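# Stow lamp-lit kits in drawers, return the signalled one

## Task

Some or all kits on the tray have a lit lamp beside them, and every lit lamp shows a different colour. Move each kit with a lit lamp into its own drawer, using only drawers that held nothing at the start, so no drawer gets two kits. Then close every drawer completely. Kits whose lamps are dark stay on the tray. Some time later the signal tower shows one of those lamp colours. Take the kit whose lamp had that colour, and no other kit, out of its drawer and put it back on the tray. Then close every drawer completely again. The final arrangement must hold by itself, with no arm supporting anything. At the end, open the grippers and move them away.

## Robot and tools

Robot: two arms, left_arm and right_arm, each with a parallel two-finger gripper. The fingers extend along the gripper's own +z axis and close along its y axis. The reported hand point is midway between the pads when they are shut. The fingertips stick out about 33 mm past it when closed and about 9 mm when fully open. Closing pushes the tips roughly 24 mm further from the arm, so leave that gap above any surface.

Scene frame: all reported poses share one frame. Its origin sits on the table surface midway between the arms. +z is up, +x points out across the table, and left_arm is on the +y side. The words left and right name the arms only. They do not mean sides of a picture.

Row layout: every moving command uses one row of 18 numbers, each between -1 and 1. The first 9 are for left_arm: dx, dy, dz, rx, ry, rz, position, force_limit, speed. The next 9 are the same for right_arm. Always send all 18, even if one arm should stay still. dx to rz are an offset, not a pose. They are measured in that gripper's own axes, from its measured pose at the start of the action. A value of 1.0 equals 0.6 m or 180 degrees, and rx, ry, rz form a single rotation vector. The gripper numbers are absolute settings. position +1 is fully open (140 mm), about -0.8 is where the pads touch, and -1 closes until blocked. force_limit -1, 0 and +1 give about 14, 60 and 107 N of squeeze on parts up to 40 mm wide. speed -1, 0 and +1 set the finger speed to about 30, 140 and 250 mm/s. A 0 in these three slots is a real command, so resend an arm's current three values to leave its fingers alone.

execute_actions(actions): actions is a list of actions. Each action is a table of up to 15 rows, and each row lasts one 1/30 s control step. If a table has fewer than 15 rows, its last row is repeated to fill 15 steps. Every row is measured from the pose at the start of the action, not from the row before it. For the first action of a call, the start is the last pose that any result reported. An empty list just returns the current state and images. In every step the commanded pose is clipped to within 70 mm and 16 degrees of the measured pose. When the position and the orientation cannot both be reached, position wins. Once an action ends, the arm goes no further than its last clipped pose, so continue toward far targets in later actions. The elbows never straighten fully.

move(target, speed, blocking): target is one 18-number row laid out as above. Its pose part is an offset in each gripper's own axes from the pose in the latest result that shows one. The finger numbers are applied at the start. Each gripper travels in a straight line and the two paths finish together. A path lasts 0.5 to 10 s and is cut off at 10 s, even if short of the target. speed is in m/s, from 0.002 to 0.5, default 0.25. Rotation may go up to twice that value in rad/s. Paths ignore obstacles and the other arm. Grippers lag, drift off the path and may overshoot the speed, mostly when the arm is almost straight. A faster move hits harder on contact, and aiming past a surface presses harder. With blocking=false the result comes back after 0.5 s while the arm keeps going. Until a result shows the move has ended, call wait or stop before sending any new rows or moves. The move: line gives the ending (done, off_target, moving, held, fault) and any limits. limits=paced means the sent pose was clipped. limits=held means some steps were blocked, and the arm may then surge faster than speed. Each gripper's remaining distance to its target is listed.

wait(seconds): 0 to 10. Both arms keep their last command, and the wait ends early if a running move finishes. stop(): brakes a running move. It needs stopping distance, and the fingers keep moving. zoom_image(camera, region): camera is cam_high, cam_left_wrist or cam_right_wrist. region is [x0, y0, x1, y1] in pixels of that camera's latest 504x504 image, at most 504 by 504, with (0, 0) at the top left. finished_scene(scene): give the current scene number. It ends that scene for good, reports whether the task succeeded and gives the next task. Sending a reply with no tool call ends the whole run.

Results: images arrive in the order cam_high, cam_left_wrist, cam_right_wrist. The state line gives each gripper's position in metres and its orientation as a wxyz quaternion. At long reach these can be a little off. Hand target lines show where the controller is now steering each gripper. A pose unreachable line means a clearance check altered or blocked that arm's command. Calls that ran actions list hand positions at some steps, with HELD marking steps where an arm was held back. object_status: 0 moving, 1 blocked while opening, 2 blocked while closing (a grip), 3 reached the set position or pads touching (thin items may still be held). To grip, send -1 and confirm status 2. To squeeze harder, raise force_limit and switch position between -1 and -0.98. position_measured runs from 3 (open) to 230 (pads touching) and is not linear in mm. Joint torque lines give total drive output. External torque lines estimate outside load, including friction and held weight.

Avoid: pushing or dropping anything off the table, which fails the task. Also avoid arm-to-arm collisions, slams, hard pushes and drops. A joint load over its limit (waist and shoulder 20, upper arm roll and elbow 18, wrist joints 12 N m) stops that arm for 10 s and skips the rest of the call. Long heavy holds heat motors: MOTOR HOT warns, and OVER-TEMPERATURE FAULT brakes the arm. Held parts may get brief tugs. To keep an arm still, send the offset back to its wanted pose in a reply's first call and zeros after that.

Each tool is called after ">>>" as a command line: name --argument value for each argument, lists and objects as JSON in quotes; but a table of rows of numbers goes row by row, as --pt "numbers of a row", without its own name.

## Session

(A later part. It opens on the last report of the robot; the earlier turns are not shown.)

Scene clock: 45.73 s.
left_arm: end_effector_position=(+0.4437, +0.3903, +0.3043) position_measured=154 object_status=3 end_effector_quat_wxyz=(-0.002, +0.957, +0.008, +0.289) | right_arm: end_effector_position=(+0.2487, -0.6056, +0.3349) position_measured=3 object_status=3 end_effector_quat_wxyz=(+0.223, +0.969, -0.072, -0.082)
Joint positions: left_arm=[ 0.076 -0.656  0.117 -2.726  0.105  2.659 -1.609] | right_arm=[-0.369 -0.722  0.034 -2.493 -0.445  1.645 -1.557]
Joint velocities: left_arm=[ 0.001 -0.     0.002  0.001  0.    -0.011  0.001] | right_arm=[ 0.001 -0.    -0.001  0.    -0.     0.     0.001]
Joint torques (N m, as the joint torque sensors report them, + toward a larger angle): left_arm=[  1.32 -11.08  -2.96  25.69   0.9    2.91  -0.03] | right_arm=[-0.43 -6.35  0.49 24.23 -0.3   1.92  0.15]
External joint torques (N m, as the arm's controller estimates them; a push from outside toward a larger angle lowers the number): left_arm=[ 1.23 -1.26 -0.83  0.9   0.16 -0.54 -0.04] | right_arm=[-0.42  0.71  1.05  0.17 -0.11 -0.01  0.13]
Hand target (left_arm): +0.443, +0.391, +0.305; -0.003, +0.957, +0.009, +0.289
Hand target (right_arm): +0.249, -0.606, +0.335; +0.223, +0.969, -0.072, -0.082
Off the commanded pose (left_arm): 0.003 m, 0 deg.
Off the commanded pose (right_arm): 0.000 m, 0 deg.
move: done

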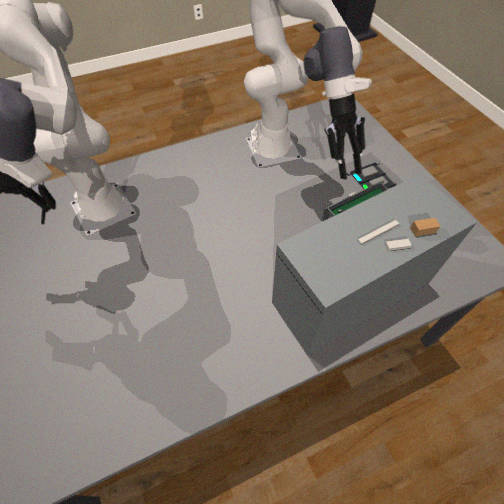

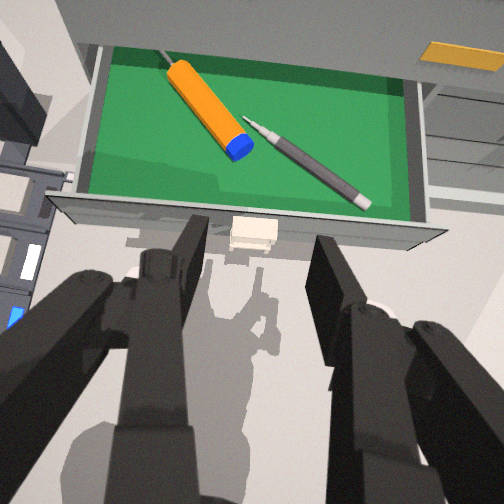

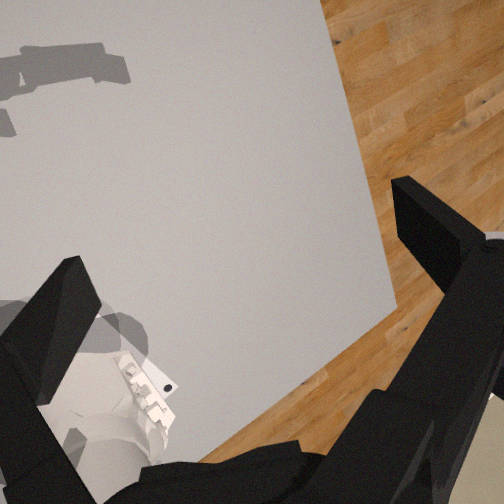

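>>> move --target '[-0.05,0.004,0.15,0,0,0,-0.2,0,0,0,0,0,0,0,0,1,0,0]' --speed 0.15

>>> move --target '[0.185,-0.016,0.122,0,0,0,-0.2,0,0,0,0,0,0,0,0,1,0,0]' --speed 0.08

Scene clock: 48.93 s.
left_arm: end_effector_position=(+0.4690, +0.3848, +0.2116) position_measured=154 object_status=3 end_effector_quat_wxyz=(-0.000, +0.958, +0.004, +0.288) | right_arm: end_effector_position=(+0.2487, -0.6056, +0.3349) position_measured=3 object_status=3 end_effector_quat_wxyz=(+0.223, +0.969, -0.072, -0.082)
Joint positions: left_arm=[ 0.063 -0.394  0.133 -2.791  0.103  2.982 -1.609] | right_arm=[-0.369 -0.722  0.034 -2.493 -0.445  1.645 -1.557]
Joint velocities: left_arm=[-0.     0.001  0.001  0.     0.     0.013  0.001] | right_arm=[ 0.     0.    -0.     0.     0.001 -0.001  0.003]
Joint torques (N m, as the joint torque sensors report them, + toward a larger angle): left_arm=[ -1.22 -14.3   -0.97  20.93  -0.38   3.91   0.07] | right_arm=[-0.33 -6.32  0.52 24.2  -0.29  1.95  0.11]
External joint torques (N m, as the arm's controller estimates them; a push from outside toward a larger angle lowers the number): left_arm=[-1.22  1.49  0.51 -1.17 -0.94  0.47  0.05] | right_arm=[-0.36  0.77  1.04  0.17 -0.11  0.03  0.09]
Hand target (left_arm): +0.470, +0.384, +0.212; +0.001, +0.957, +0.006, +0.289
Hand target (right_arm): +0.249, -0.606, +0.335; +0.223, +0.969, -0.072, -0.082
Off the commanded pose (left_arm): 0.004 m, 1 deg.
Off the commanded pose (right_arm): 0.000 m, 0 deg.
move: off_target (left_arm)

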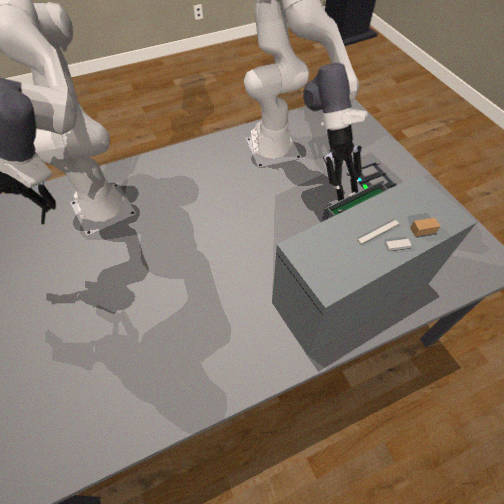

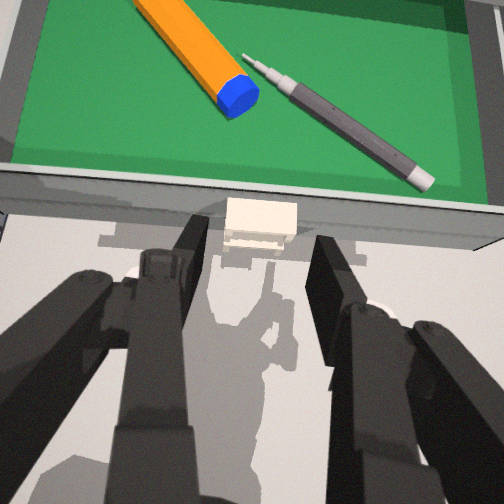

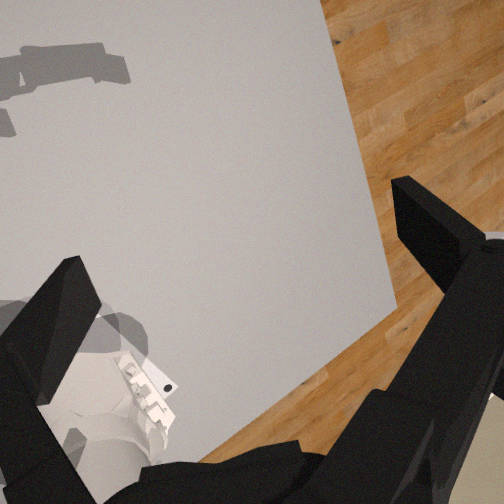

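Scene clock: 50.87 s.
left_arm: end_effector_position=(+0.5956, +0.3952, +0.2079) position_measured=154 object_status=3 end_effector_quat_wxyz=(+0.005, +0.960, +0.018, +0.281) | right_arm: end_effector_position=(+0.2487, -0.6056, +0.3349) position_measured=3 object_status=3 end_effector_quat_wxyz=(+0.223, +0.969, -0.072, -0.082)
Joint positions: left_arm=[-0.085 -0.006  0.258 -2.384 -0.098  2.946 -1.478] | right_arm=[-0.369 -0.722  0.034 -2.493 -0.445  1.645 -1.557]
Joint velocities: left_arm=[ 0.     0.001 -0.     0.014 -0.055 -0.029  0.073] | right_arm=[ 0.001  0.001 -0.001 -0.002  0.002  0.    -0.001]
Joint torques (N m, as the joint torque sensors report them, + toward a larger angle): left_arm=[ -0.89 -22.79  -1.18  27.46  -0.1    5.6    0.77] | right_arm=[-0.46 -6.42  0.55 24.22 -0.3   1.91  0.14]
External joint torques (N m, as the arm's controller estimates them; a push from outside toward a larger angle lowers the number): left_arm=[-0.91  5.7  -1.14  5.31 -0.85  2.19  0.76] | right_arm=[-0.45  0.61  1.12  0.24 -0.12  0.    0.12]
Hand target (left_arm): +0.602, +0.394, +0.211; +0.001, +0.958, +0.004, +0.287
Hand target (right_arm): +0.249, -0.606, +0.335; +0.223, +0.969, -0.072, -0.082
Off the commanded pose (left_arm): 0.007 m, 2 deg.
Off the commanded pose (right_arm): 0.000 m, 0 deg.
move: off_target (left_arm)

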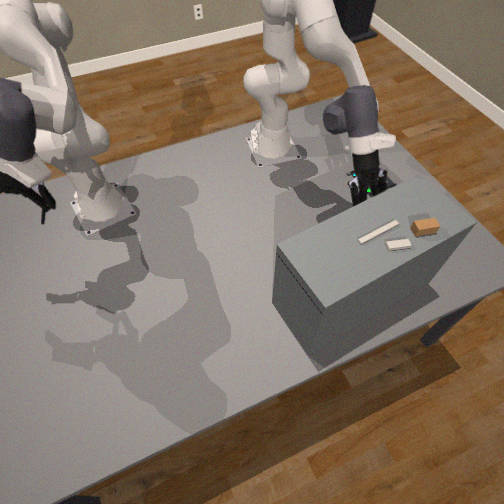

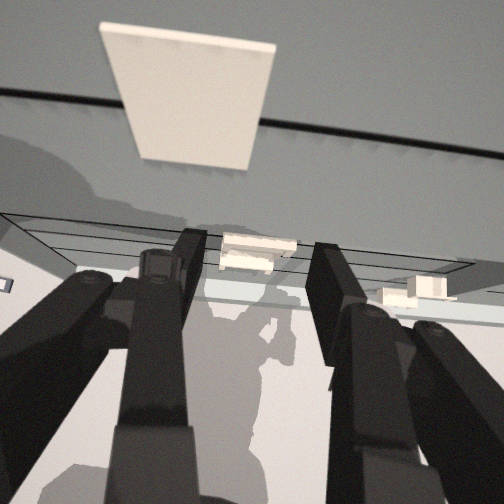

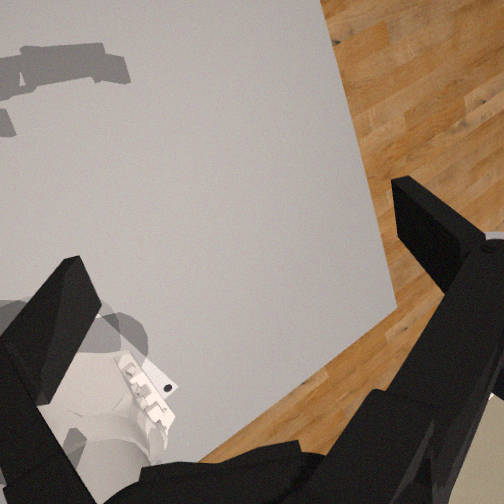

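>>> move --target '[-0.02,0.003,0.005,0,0,0,-0.2,0,0,0,0,0,0,0,0,1,0,0]' --speed 0.08

>>> move --target '[-0.045,0,0.045,0,0.015,0,-0.2,0,0,0,0,0,0,0,0,1,0,0]' --speed 0.08

Scene clock: 53.73 s.
left_arm: end_effector_position=(+0.5868, +0.3947, +0.1975) position_measured=154 object_status=3 end_effector_quat_wxyz=(+0.005, +0.960, +0.017, +0.278) | right_arm: end_effector_position=(+0.2487, -0.6056, +0.3349) position_measured=3 object_status=3 end_effector_quat_wxyz=(+0.223, +0.969, -0.072, -0.082)
Joint positions: left_arm=[-0.085 -0.009  0.256 -2.416 -0.104  2.97  -1.471] | right_arm=[-0.369 -0.722  0.034 -2.493 -0.445  1.645 -1.557]
Joint velocities: left_arm=[ 0.    -0.005 -0.002 -0.001  0.006  0.02  -0.018] | right_arm=[ 0.     0.001  0.001  0.001  0.001 -0.001  0.   ]
Joint torques (N m, as the joint torque sensors report them, + toward a larger angle): left_arm=[  0.03 -28.1   -1.07  21.41   1.82   3.77  -0.02] | right_arm=[-0.59 -6.29  0.38 24.22 -0.3   1.88  0.12]
External joint torques (N m, as the arm's controller estimates them; a push from outside toward a larger angle lowers the number): left_arm=[ 0.08  0.05 -0.93 -0.51  1.09  0.35 -0.04] | right_arm=[-0.62  0.79  0.87  0.15 -0.11 -0.04  0.1 ]
Hand target (left_arm): +0.587, +0.393, +0.199; +0.005, +0.960, +0.018, +0.281
Hand target (right_arm): +0.249, -0.606, +0.335; +0.223, +0.969, -0.072, -0.082
Off the commanded pose (left_arm): 0.002 m, 0 deg.
Off the commanded pose (right_arm): 0.000 m, 0 deg.
move: done

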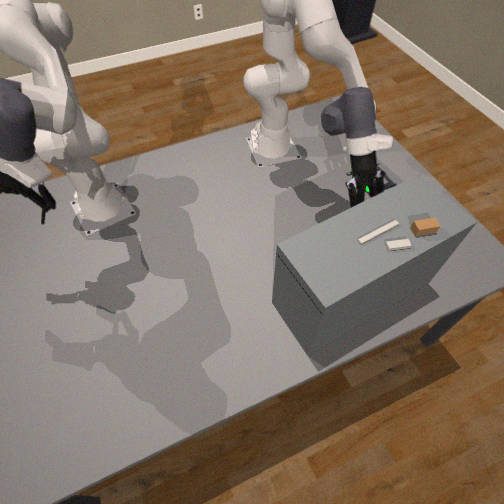

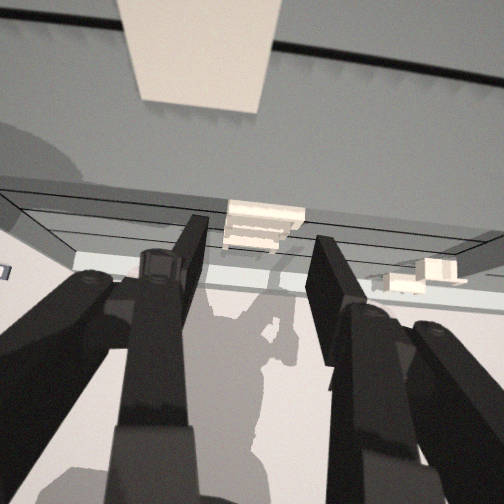

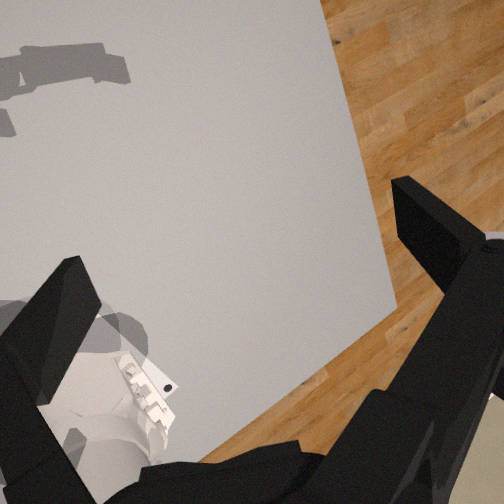

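Scene clock: 54.77 s.
left_arm: end_effector_position=(+0.5783, +0.3897, +0.1596) position_measured=154 object_status=3 end_effector_quat_wxyz=(+0.006, +0.954, +0.029, +0.297) | right_arm: end_effector_position=(+0.2487, -0.6056, +0.3349) position_measured=3 object_status=3 end_effector_quat_wxyz=(+0.223, +0.969, -0.072, -0.082)
Joint positions: left_arm=[-0.061  0.052  0.188 -2.492 -0.284  3.147 -1.358] | right_arm=[-0.369 -0.722  0.034 -2.493 -0.445  1.645 -1.557]
Joint velocities: left_arm=[ 0.062  0.002 -0.077  0.001 -0.118  0.015  0.122] | right_arm=[ 0.003  0.    -0.     0.    -0.001  0.     0.   ]
Joint torques (N m, as the joint torque sensors report them, + toward a larger angle): left_arm=[  1.47 -26.4   -2.32  19.49  -0.26   3.93   0.39] | right_arm=[-0.47 -6.52  0.53 24.26 -0.28  1.92  0.1 ]
External joint torques (N m, as the arm's controller estimates them; a push from outside toward a larger angle lowers the number): left_arm=[ 1.39  2.25 -2.79 -0.46 -1.14  0.51  0.37] | right_arm=[-0.49  0.62  1.06  0.15 -0.09 -0.01  0.08]
Hand target (left_arm): +0.579, +0.391, +0.160; +0.002, +0.954, +0.019, +0.299
Hand target (right_arm): +0.249, -0.606, +0.335; +0.223, +0.969, -0.072, -0.082
Off the commanded pose (left_arm): 0.004 m, 1 deg.
Off the commanded pose (right_arm): 0.000 m, 0 deg.
move: off_target (left_arm)

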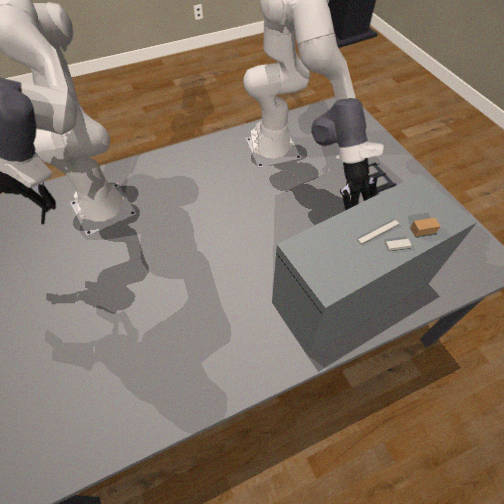

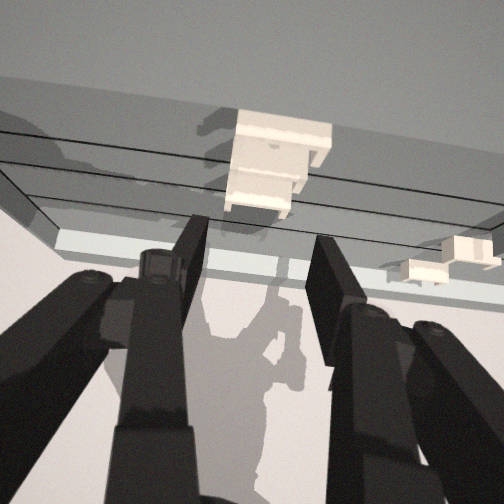

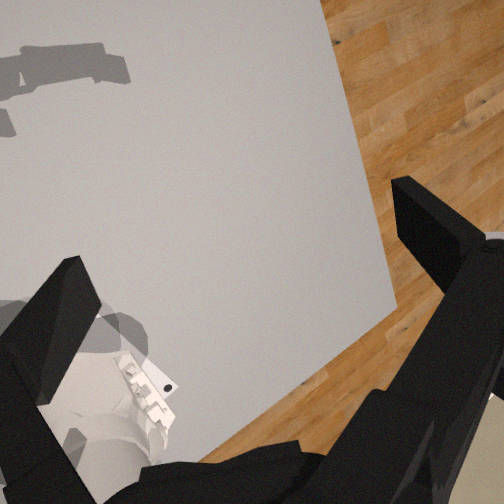

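>>> move --target '[0.036,0.006,0.008,0.004,0,-0.012,-0.2,0,0,0,0,0,0,0,0,1,0,0]' --speed 0.05

>>> move --target '[0,0,0,0,0,0,-1,0,0,0,0,0,0,0,0,1,0,0]'

Scene clock: 58.23 s.
left_arm: end_effector_position=(+0.5958, +0.3903, +0.1674) position_measured=154 object_status=3 end_effector_quat_wxyz=(+0.007, +0.954, +0.039, +0.297) | right_arm: end_effector_position=(+0.2487, -0.6056, +0.3349) position_measured=3 object_status=3 end_effector_quat_wxyz=(+0.223, +0.969, -0.072, -0.082)
Joint positions: left_arm=[-0.117  0.079  0.254 -2.433 -0.233  3.111 -1.425] | right_arm=[-0.369 -0.722  0.034 -2.493 -0.445  1.645 -1.557]
Joint velocities: left_arm=[-0.085  0.001  0.096  0.008  0.11  -0.018 -0.135] | right_arm=[ 0.001  0.001  0.002 -0.001  0.     0.001  0.001]
Joint torques (N m, as the joint torque sensors report them, + toward a larger angle): left_arm=[ -1.67 -24.54  -0.29  23.12   2.13   3.84   0.02] | right_arm=[-0.42 -6.29  0.49 24.25 -0.27  1.91  0.1 ]
External joint torques (N m, as the arm's controller estimates them; a push from outside toward a larger angle lowers the number): left_arm=[-1.67  5.08 -0.94  2.64  1.36  0.4   0.  ] | right_arm=[-0.49  0.73  0.95  0.24 -0.1  -0.02  0.08]
Hand target (left_arm): +0.599, +0.388, +0.168; +0.009, +0.953, +0.048, +0.298
Hand target (right_arm): +0.249, -0.606, +0.335; +0.223, +0.969, -0.072, -0.082
Off the commanded pose (left_arm): 0.004 m, 1 deg.
Off the commanded pose (right_arm): 0.000 m, 0 deg.
move: off_target (left_arm)

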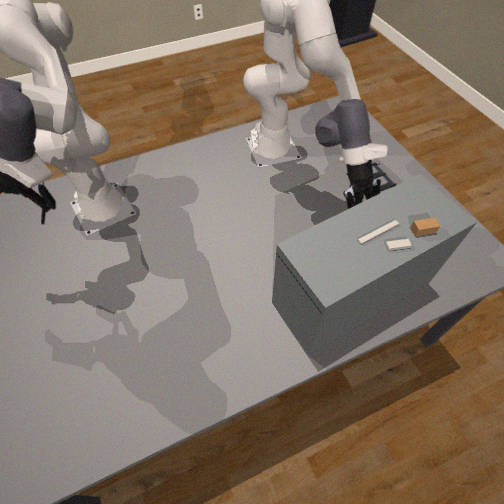

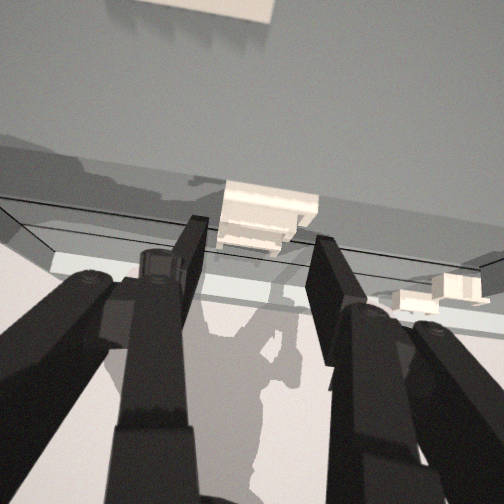

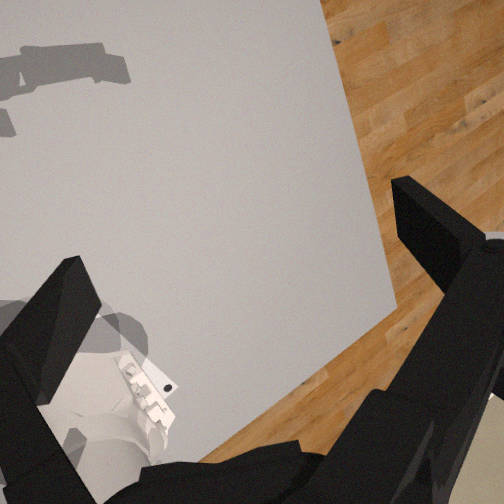

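Scene clock: 58.73 s.
left_arm: end_effector_position=(+0.5942, +0.3958, +0.1662) position_measured=193 object_status=2 end_effector_quat_wxyz=(+0.005, +0.954, +0.043, +0.295) | right_arm: end_effector_position=(+0.2487, -0.6056, +0.3349) position_measured=3 object_status=3 end_effector_quat_wxyz=(+0.223, +0.969, -0.072, -0.082)
Joint positions: left_arm=[-0.113  0.078  0.259 -2.435 -0.233  3.109 -1.426] | right_arm=[-0.369 -0.722  0.034 -2.493 -0.445  1.645 -1.557]
Joint velocities: left_arm=[-0.001 -0.001  0.    -0.001 -0.    -0.001  0.   ] | right_arm=[-0.001  0.    -0.     0.001  0.     0.001  0.001]
Joint torques (N m, as the joint torque sensors report them, + toward a larger angle): left_arm=[ -2.07 -27.66  -2.98  19.88   0.71   3.72   0.16] | right_arm=[-0.51 -6.36  0.56 24.53 -0.27  1.88  0.12]
External joint torques (N m, as the arm's controller estimates them; a push from outside toward a larger angle lowers the number): left_arm=[-2.08  1.77 -3.68 -0.51 -0.08  0.3   0.14] | right_arm=[-0.51  0.75  1.11  0.46 -0.09 -0.04  0.1 ]
Hand target (left_arm): +0.596, +0.390, +0.167; +0.007, +0.954, +0.039, +0.297
Hand target (right_arm): +0.249, -0.606, +0.335; +0.223, +0.969, -0.072, -0.082
Off the commanded pose (left_arm): 0.006 m, 1 deg.
Off the commanded pose (right_arm): 0.000 m, 0 deg.
move: off_target (left_arm)

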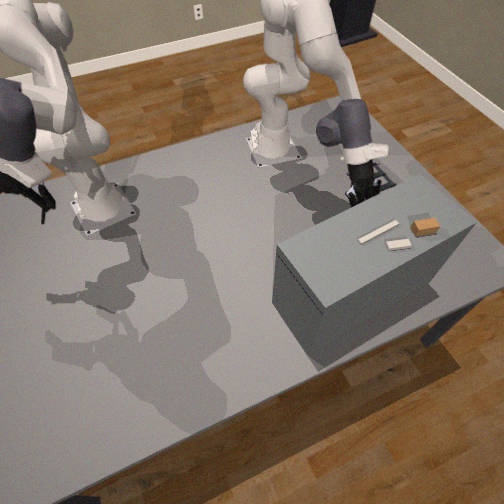

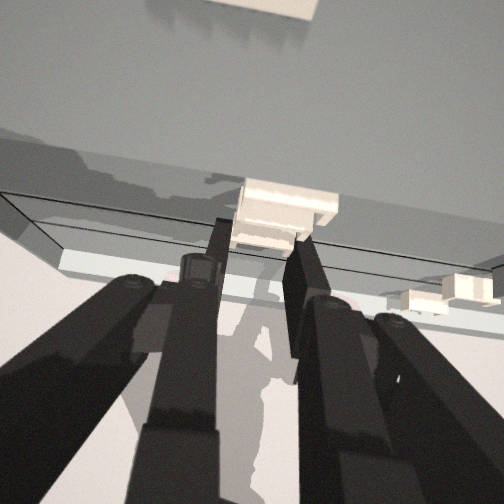

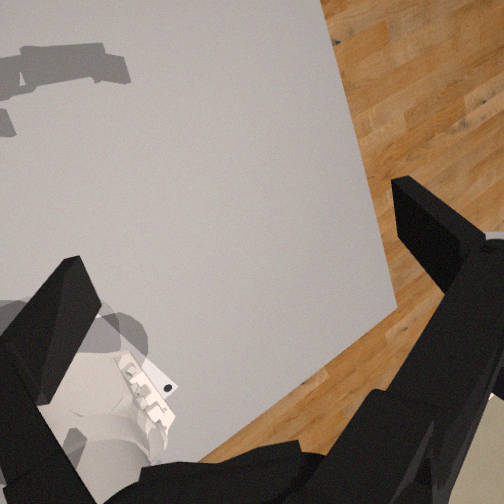

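>>> move --target '[-0.17,0,-0.119,0,0,0.02,-1,0,0,0,0,0,0,0,0,1,0,0]' --speed 0.08

Scene clock: 62.00 s.
left_arm: end_effector_position=(+0.4705, +0.3853, +0.1670) position_measured=193 object_status=2 end_effector_quat_wxyz=(-0.001, +0.955, +0.024, +0.294) | right_arm: end_effector_position=(+0.2487, -0.6056, +0.3349) position_measured=3 object_status=3 end_effector_quat_wxyz=(+0.223, +0.969, -0.072, -0.082)
Joint positions: left_arm=[ 0.144 -0.263  0.034 -2.834  0.038  3.168 -1.612] | right_arm=[-0.369 -0.722  0.034 -2.493 -0.445  1.645 -1.557]
Joint velocities: left_arm=[ 0.014 -0.002 -0.01  -0.004  0.026  0.    -0.033] | right_arm=[-0.    -0.     0.     0.    -0.     0.    -0.001]
Joint torques (N m, as the joint torque sensors report them, + toward a larger angle): left_arm=[  2.51 -19.37  -1.02  18.78   2.35   3.63   1.24] | right_arm=[-0.43 -6.28  0.49 24.15 -0.28  1.91  0.12]
External joint torques (N m, as the arm's controller estimates them; a push from outside toward a larger angle lowers the number): left_arm=[ 2.39 -1.06 -0.71 -1.1   1.94  0.17  1.23] | right_arm=[-0.41  0.81  1.05  0.09 -0.09 -0.01  0.1 ]
Hand target (left_arm): +0.470, +0.387, +0.168; -0.005, +0.955, +0.014, +0.295
Hand target (right_arm): +0.249, -0.606, +0.335; +0.223, +0.969, -0.072, -0.082
Off the commanded pose (left_arm): 0.001 m, 1 deg.
Off the commanded pose (right_arm): 0.000 m, 0 deg.
move: done

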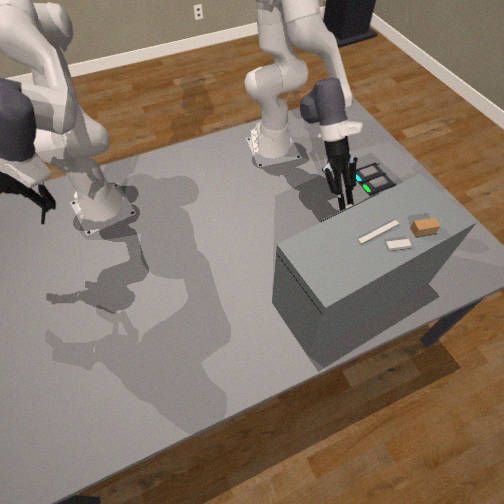

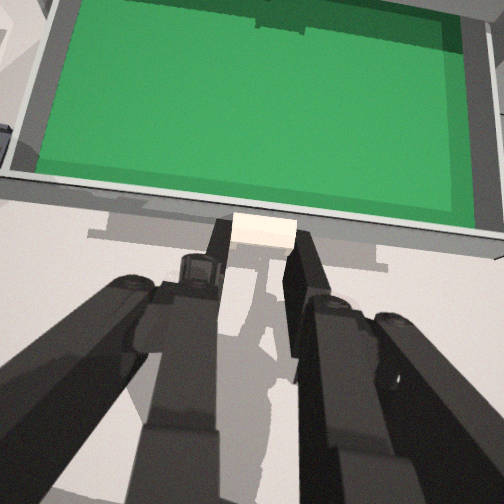

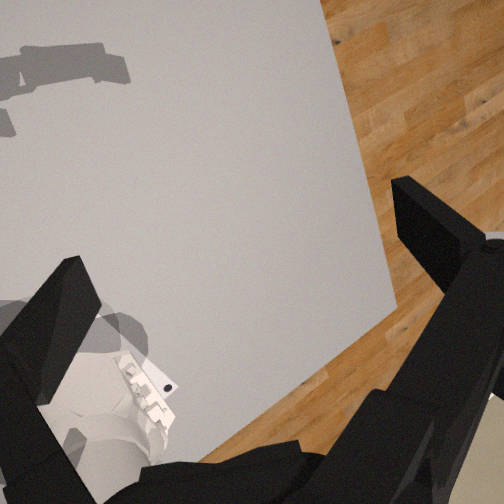

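>>> move --target '[0,0,0,0,0,0,0.2,0,0,0,0,0,0,0,0,1,0,0]'

>>> move --target '[0.01,0,-0.16,0,-0.03,0.008,0.2,0,0,0,0,0,0,0,0,1,0,0]'

>>> move --target '[-0.12,-0.46,0.06,0,-0.02,0,0.2,0,0,0,0,0,0,0,0,1,0,0]'

>>> move --target '[-0.05,0,0.11,0,0,0,0.2,0,0,0,0,0,0,0,0,1,0,0]'

Scene clock: 65.30 s.
left_arm: end_effector_position=(+0.4700, +0.3854, +0.1665) position_measured=104 object_status=3 end_effector_quat_wxyz=(-0.001, +0.956, +0.026, +0.294) | right_arm: end_effector_position=(+0.2487, -0.6056, +0.3349) position_measured=3 object_status=3 end_effector_quat_wxyz=(+0.223, +0.969, -0.072, -0.082)
Joint positions: left_arm=[ 0.146 -0.264  0.034 -2.835  0.042  3.168 -1.621] | right_arm=[-0.369 -0.722  0.034 -2.493 -0.445  1.645 -1.557]
Joint velocities: left_arm=[-0.    -0.001  0.    -0.001  0.001 -0.     0.002] | right_arm=[ 0.    -0.001 -0.    -0.001 -0.    -0.    -0.001]
Joint torques (N m, as the joint torque sensors report them, + toward a larger angle): left_arm=[ -1.34 -17.89  -0.74  20.37   0.87   3.44   0.41] | right_arm=[-0.32 -6.53  0.51 24.38 -0.28  1.95  0.11]
External joint torques (N m, as the arm's controller estimates them; a push from outside toward a larger angle lowers the number): left_arm=[-1.32  0.39 -0.28  0.62  0.43  0.    0.39] | right_arm=[-0.25  0.56  1.13  0.35 -0.09  0.04  0.09]
Hand target (left_arm): +0.471, +0.385, +0.167; -0.001, +0.955, +0.024, +0.294
Hand target (right_arm): +0.249, -0.606, +0.335; +0.223, +0.969, -0.072, -0.082
Off the commanded pose (left_arm): 0.001 m, 0 deg.
Off the commanded pose (right_arm): 0.000 m, 0 deg.
move: done

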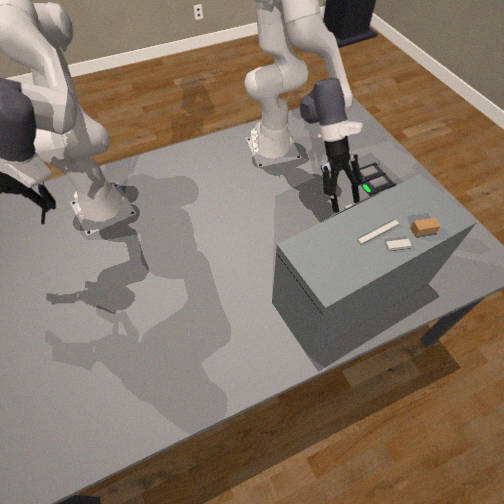

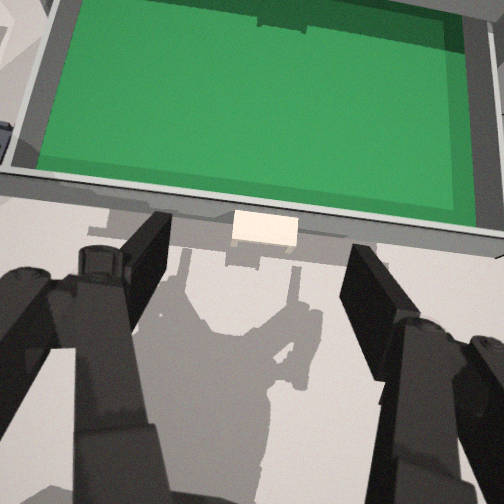

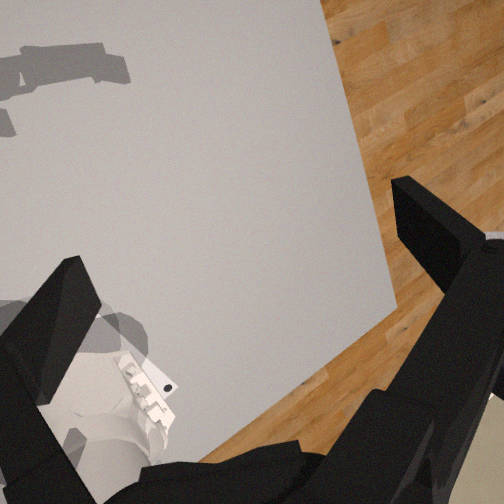

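Scene clock: 66.57 s.
left_arm: end_effector_position=(+0.4195, +0.3878, +0.2494) position_measured=104 object_status=3 end_effector_quat_wxyz=(-0.007, +0.968, +0.020, +0.248) | right_arm: end_effector_position=(+0.2487, -0.6056, +0.3349) position_measured=3 object_status=3 end_effector_quat_wxyz=(+0.223, +0.969, -0.072, -0.082)
Joint positions: left_arm=[ 0.146 -0.624  0.034 -2.802  0.047  2.68  -1.605] | right_arm=[-0.369 -0.722  0.034 -2.493 -0.445  1.645 -1.557]
Joint velocities: left_arm=[-0.001 -0.001 -0.     0.001 -0.    -0.013  0.002] | right_arm=[-0.     0.     0.    -0.    -0.    -0.    -0.001]
Joint torques (N m, as the joint torque sensors report them, + toward a larger angle): left_arm=[  0.27 -11.29  -1.37  24.53   1.56   2.91   0.27] | right_arm=[-0.24 -6.58  0.62 24.43 -0.3   1.89  0.13]
External joint torques (N m, as the arm's controller estimates them; a push from outside toward a larger angle lowers the number): left_arm=[ 0.26 -1.   -0.39  0.37  0.86 -0.48  0.26] | right_arm=[-0.22  0.55  1.17  0.35 -0.11 -0.03  0.11]
Hand target (left_arm): +0.420, +0.388, +0.251; -0.008, +0.969, +0.017, +0.248
Hand target (right_arm): +0.249, -0.606, +0.335; +0.223, +0.969, -0.072, -0.082
Off the commanded pose (left_arm): 0.004 m, 1 deg.
Off the commanded pose (right_arm): 0.000 m, 0 deg.
move: off_target (left_arm)

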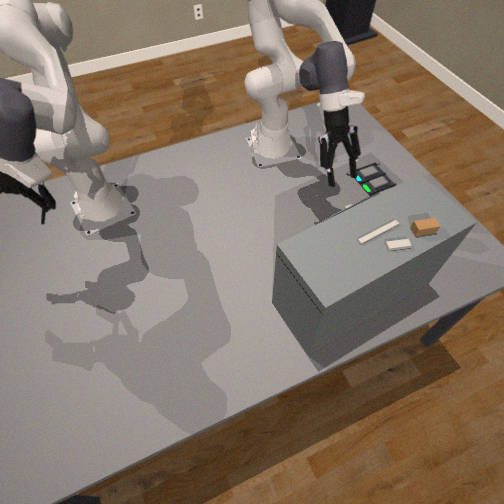

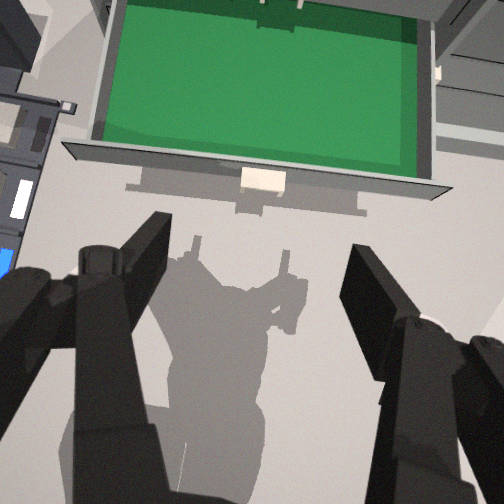

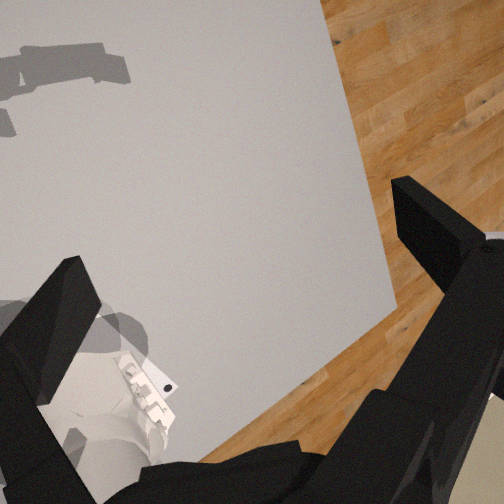

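Scene clock: 68.67 s.
left_arm: end_effector_position=(+0.3600, +0.6645, +0.1800) position_measured=104 object_status=3 end_effector_quat_wxyz=(-0.005, +0.976, +0.028, +0.216) | right_arm: end_effector_position=(+0.2487, -0.6056, +0.3349) position_measured=3 object_status=3 end_effector_quat_wxyz=(+0.223, +0.969, -0.072, -0.082)
Joint positions: left_arm=[-0.051 -0.462  0.951 -2.642  0.204  2.693 -1.021] | right_arm=[-0.369 -0.722  0.034 -2.493 -0.445  1.645 -1.557]
Joint velocities: left_arm=[-0.001  0.001  0.002  0.001  0.004 -0.004  0.025] | right_arm=[-0.001 -0.    -0.002 -0.002  0.    -0.001 -0.   ]
Joint torques (N m, as the joint torque sensors report them, + toward a larger angle): left_arm=[-2.22 -6.1  -9.9  21.58  1.91  2.71  0.27] | right_arm=[-0.48 -6.43  0.53 24.35 -0.27  1.92  0.14]
External joint torques (N m, as the arm's controller estimates them; a push from outside toward a larger angle lowers the number): left_arm=[-2.22 -0.5  -0.39  0.77  1.02 -0.45  0.26] | right_arm=[-0.43  0.67  1.15  0.33 -0.08  0.01  0.12]
Hand target (left_arm): +0.360, +0.665, +0.181; -0.007, +0.976, +0.020, +0.216
Hand target (right_arm): +0.249, -0.606, +0.335; +0.223, +0.969, -0.072, -0.082
Off the commanded pose (left_arm): 0.005 m, 1 deg.
Off the commanded pose (right_arm): 0.000 m, 0 deg.
move: off_target (left_arm)

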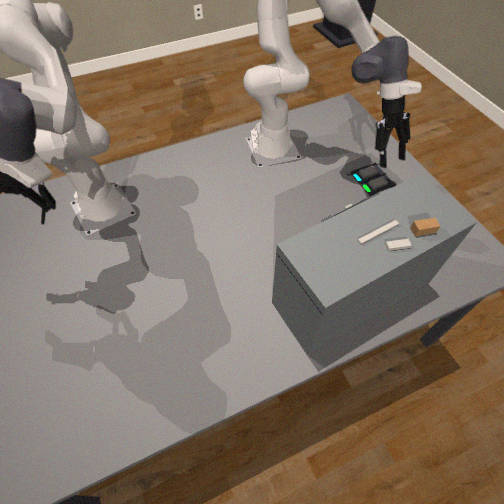

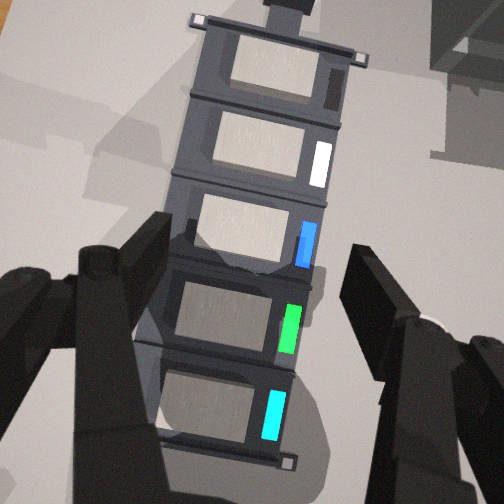

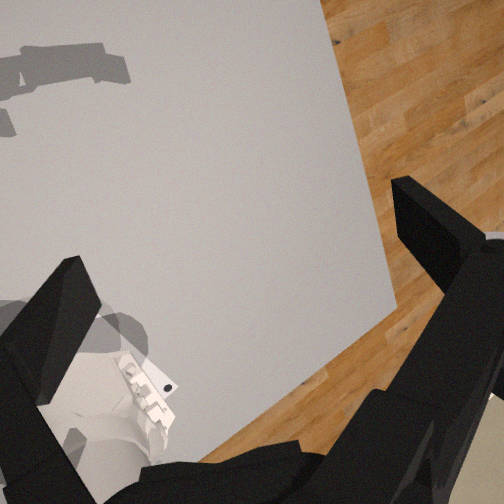

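Scene clock: 69.80 s.
left_arm: end_effector_position=(+0.3611, +0.6613, +0.1065) position_measured=104 object_status=3 end_effector_quat_wxyz=(-0.000, +0.976, +0.033, +0.215) | right_arm: end_effector_position=(+0.2487, -0.6056, +0.3349) position_measured=3 object_status=3 end_effector_quat_wxyz=(+0.223, +0.969, -0.072, -0.082)
Joint positions: left_arm=[-0.374 -0.332  1.288 -2.695  0.084  2.917 -0.902] | right_arm=[-0.369 -0.722  0.034 -2.493 -0.445  1.645 -1.557]
Joint velocities: left_arm=[-0.011 -0.001  0.011 -0.001  0.008  0.012  0.022] | right_arm=[-0.001 -0.001 -0.    -0.002 -0.001 -0.     0.001]
Joint torques (N m, as the joint torque sensors report them, + toward a larger angle): left_arm=[-1.65 -2.73 -8.12 18.86  1.97  3.42  0.37] | right_arm=[-0.39 -6.63  0.31 24.49 -0.28  1.9   0.1 ]
External joint torques (N m, as the arm's controller estimates them; a push from outside toward a larger angle lowers the number): left_arm=[-1.66 -2.05 -0.19  0.76  1.01  0.37  0.36] | right_arm=[-0.38  0.49  0.87  0.48 -0.1  -0.01  0.08]
Hand target (left_arm): +0.363, +0.663, +0.109; -0.004, +0.976, +0.026, +0.218
Hand target (right_arm): +0.249, -0.606, +0.335; +0.223, +0.969, -0.072, -0.082
Off the commanded pose (left_arm): 0.003 m, 1 deg.
Off the commanded pose (right_arm): 0.000 m, 0 deg.
move: done

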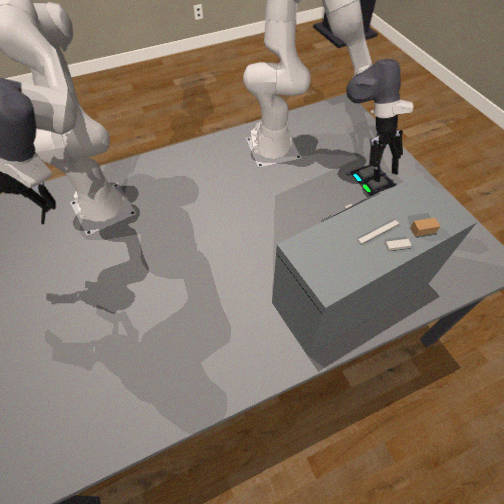

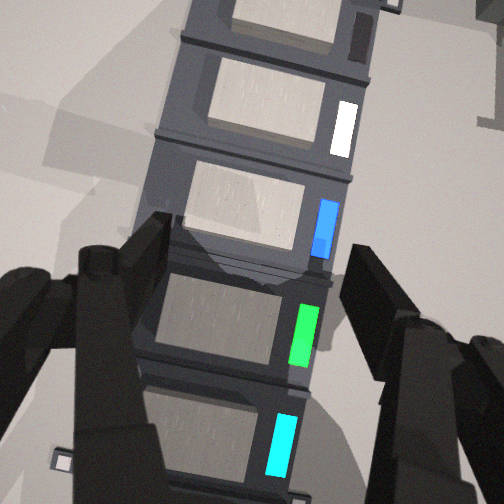

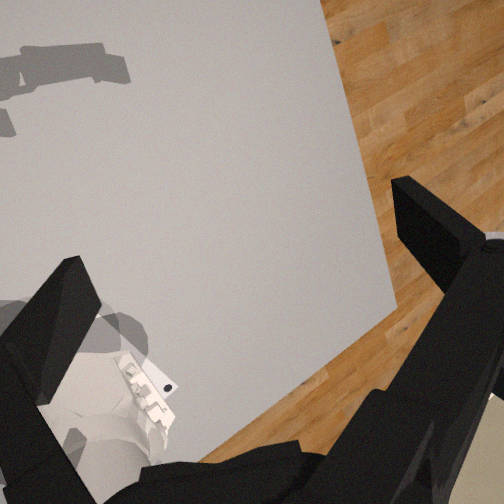

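>>> move --target '[0,-0.012,0.09,0,0,0.012,0.2,0,0,0,0,0,0,0,0,1,0,0]' --speed 0.12

Scene clock: 72.90 s.
left_arm: end_effector_position=(+0.3839, +0.6677, +0.0592) position_measured=104 object_status=3 end_effector_quat_wxyz=(-0.002, +0.976, +0.018, +0.216) | right_arm: end_effector_position=(+0.2487, -0.6056, +0.3349) position_measured=3 object_status=3 end_effector_quat_wxyz=(+0.223, +0.969, -0.072, -0.082)
Joint positions: left_arm=[-0.981 -0.321  1.866 -2.634  0.025  3.048 -0.817] | right_arm=[-0.369 -0.722  0.034 -2.493 -0.445  1.645 -1.557]
Joint velocities: left_arm=[-0.015  0.001  0.016  0.004 -0.     0.012  0.005] | right_arm=[ 0.    -0.     0.001  0.     0.     0.001  0.003]
Joint torques (N m, as the joint torque sensors report them, + toward a larger angle): left_arm=[-1.24 10.81 -7.83 17.04  1.9   3.38  0.22] | right_arm=[-0.48 -6.45  0.68 24.43 -0.29  1.91  0.12]
External joint torques (N m, as the arm's controller estimates them; a push from outside toward a larger angle lowers the number): left_arm=[-1.32 -2.83  0.04  0.71  0.9   0.33  0.2 ] | right_arm=[-0.5   0.67  1.2   0.33 -0.11 -0.02  0.1 ]
Hand target (left_arm): +0.386, +0.669, +0.061; -0.004, +0.976, +0.014, +0.219
Hand target (right_arm): +0.249, -0.606, +0.335; +0.223, +0.969, -0.072, -0.082
Off the commanded pose (left_arm): 0.002 m, 1 deg.
Off the commanded pose (right_arm): 0.000 m, 0 deg.
move: done

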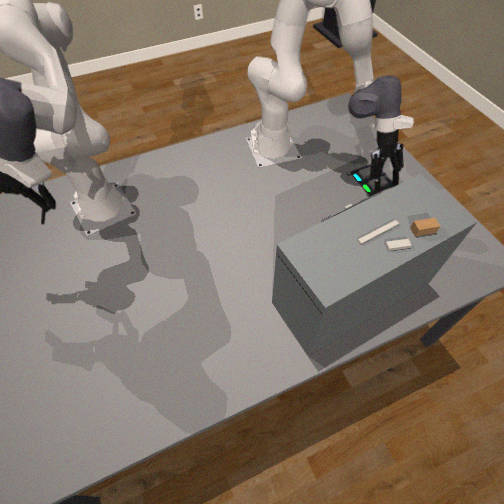

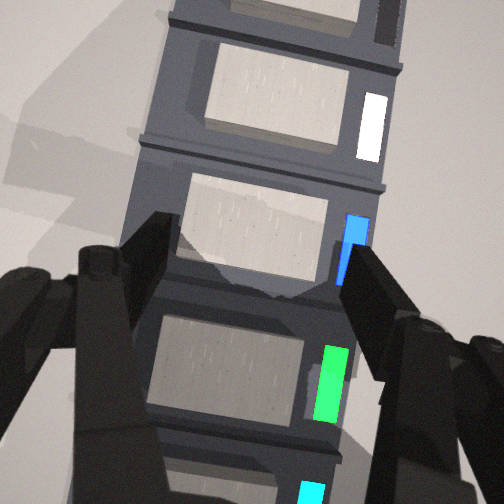

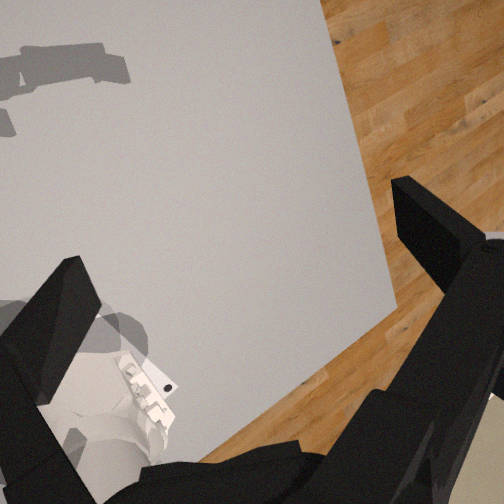

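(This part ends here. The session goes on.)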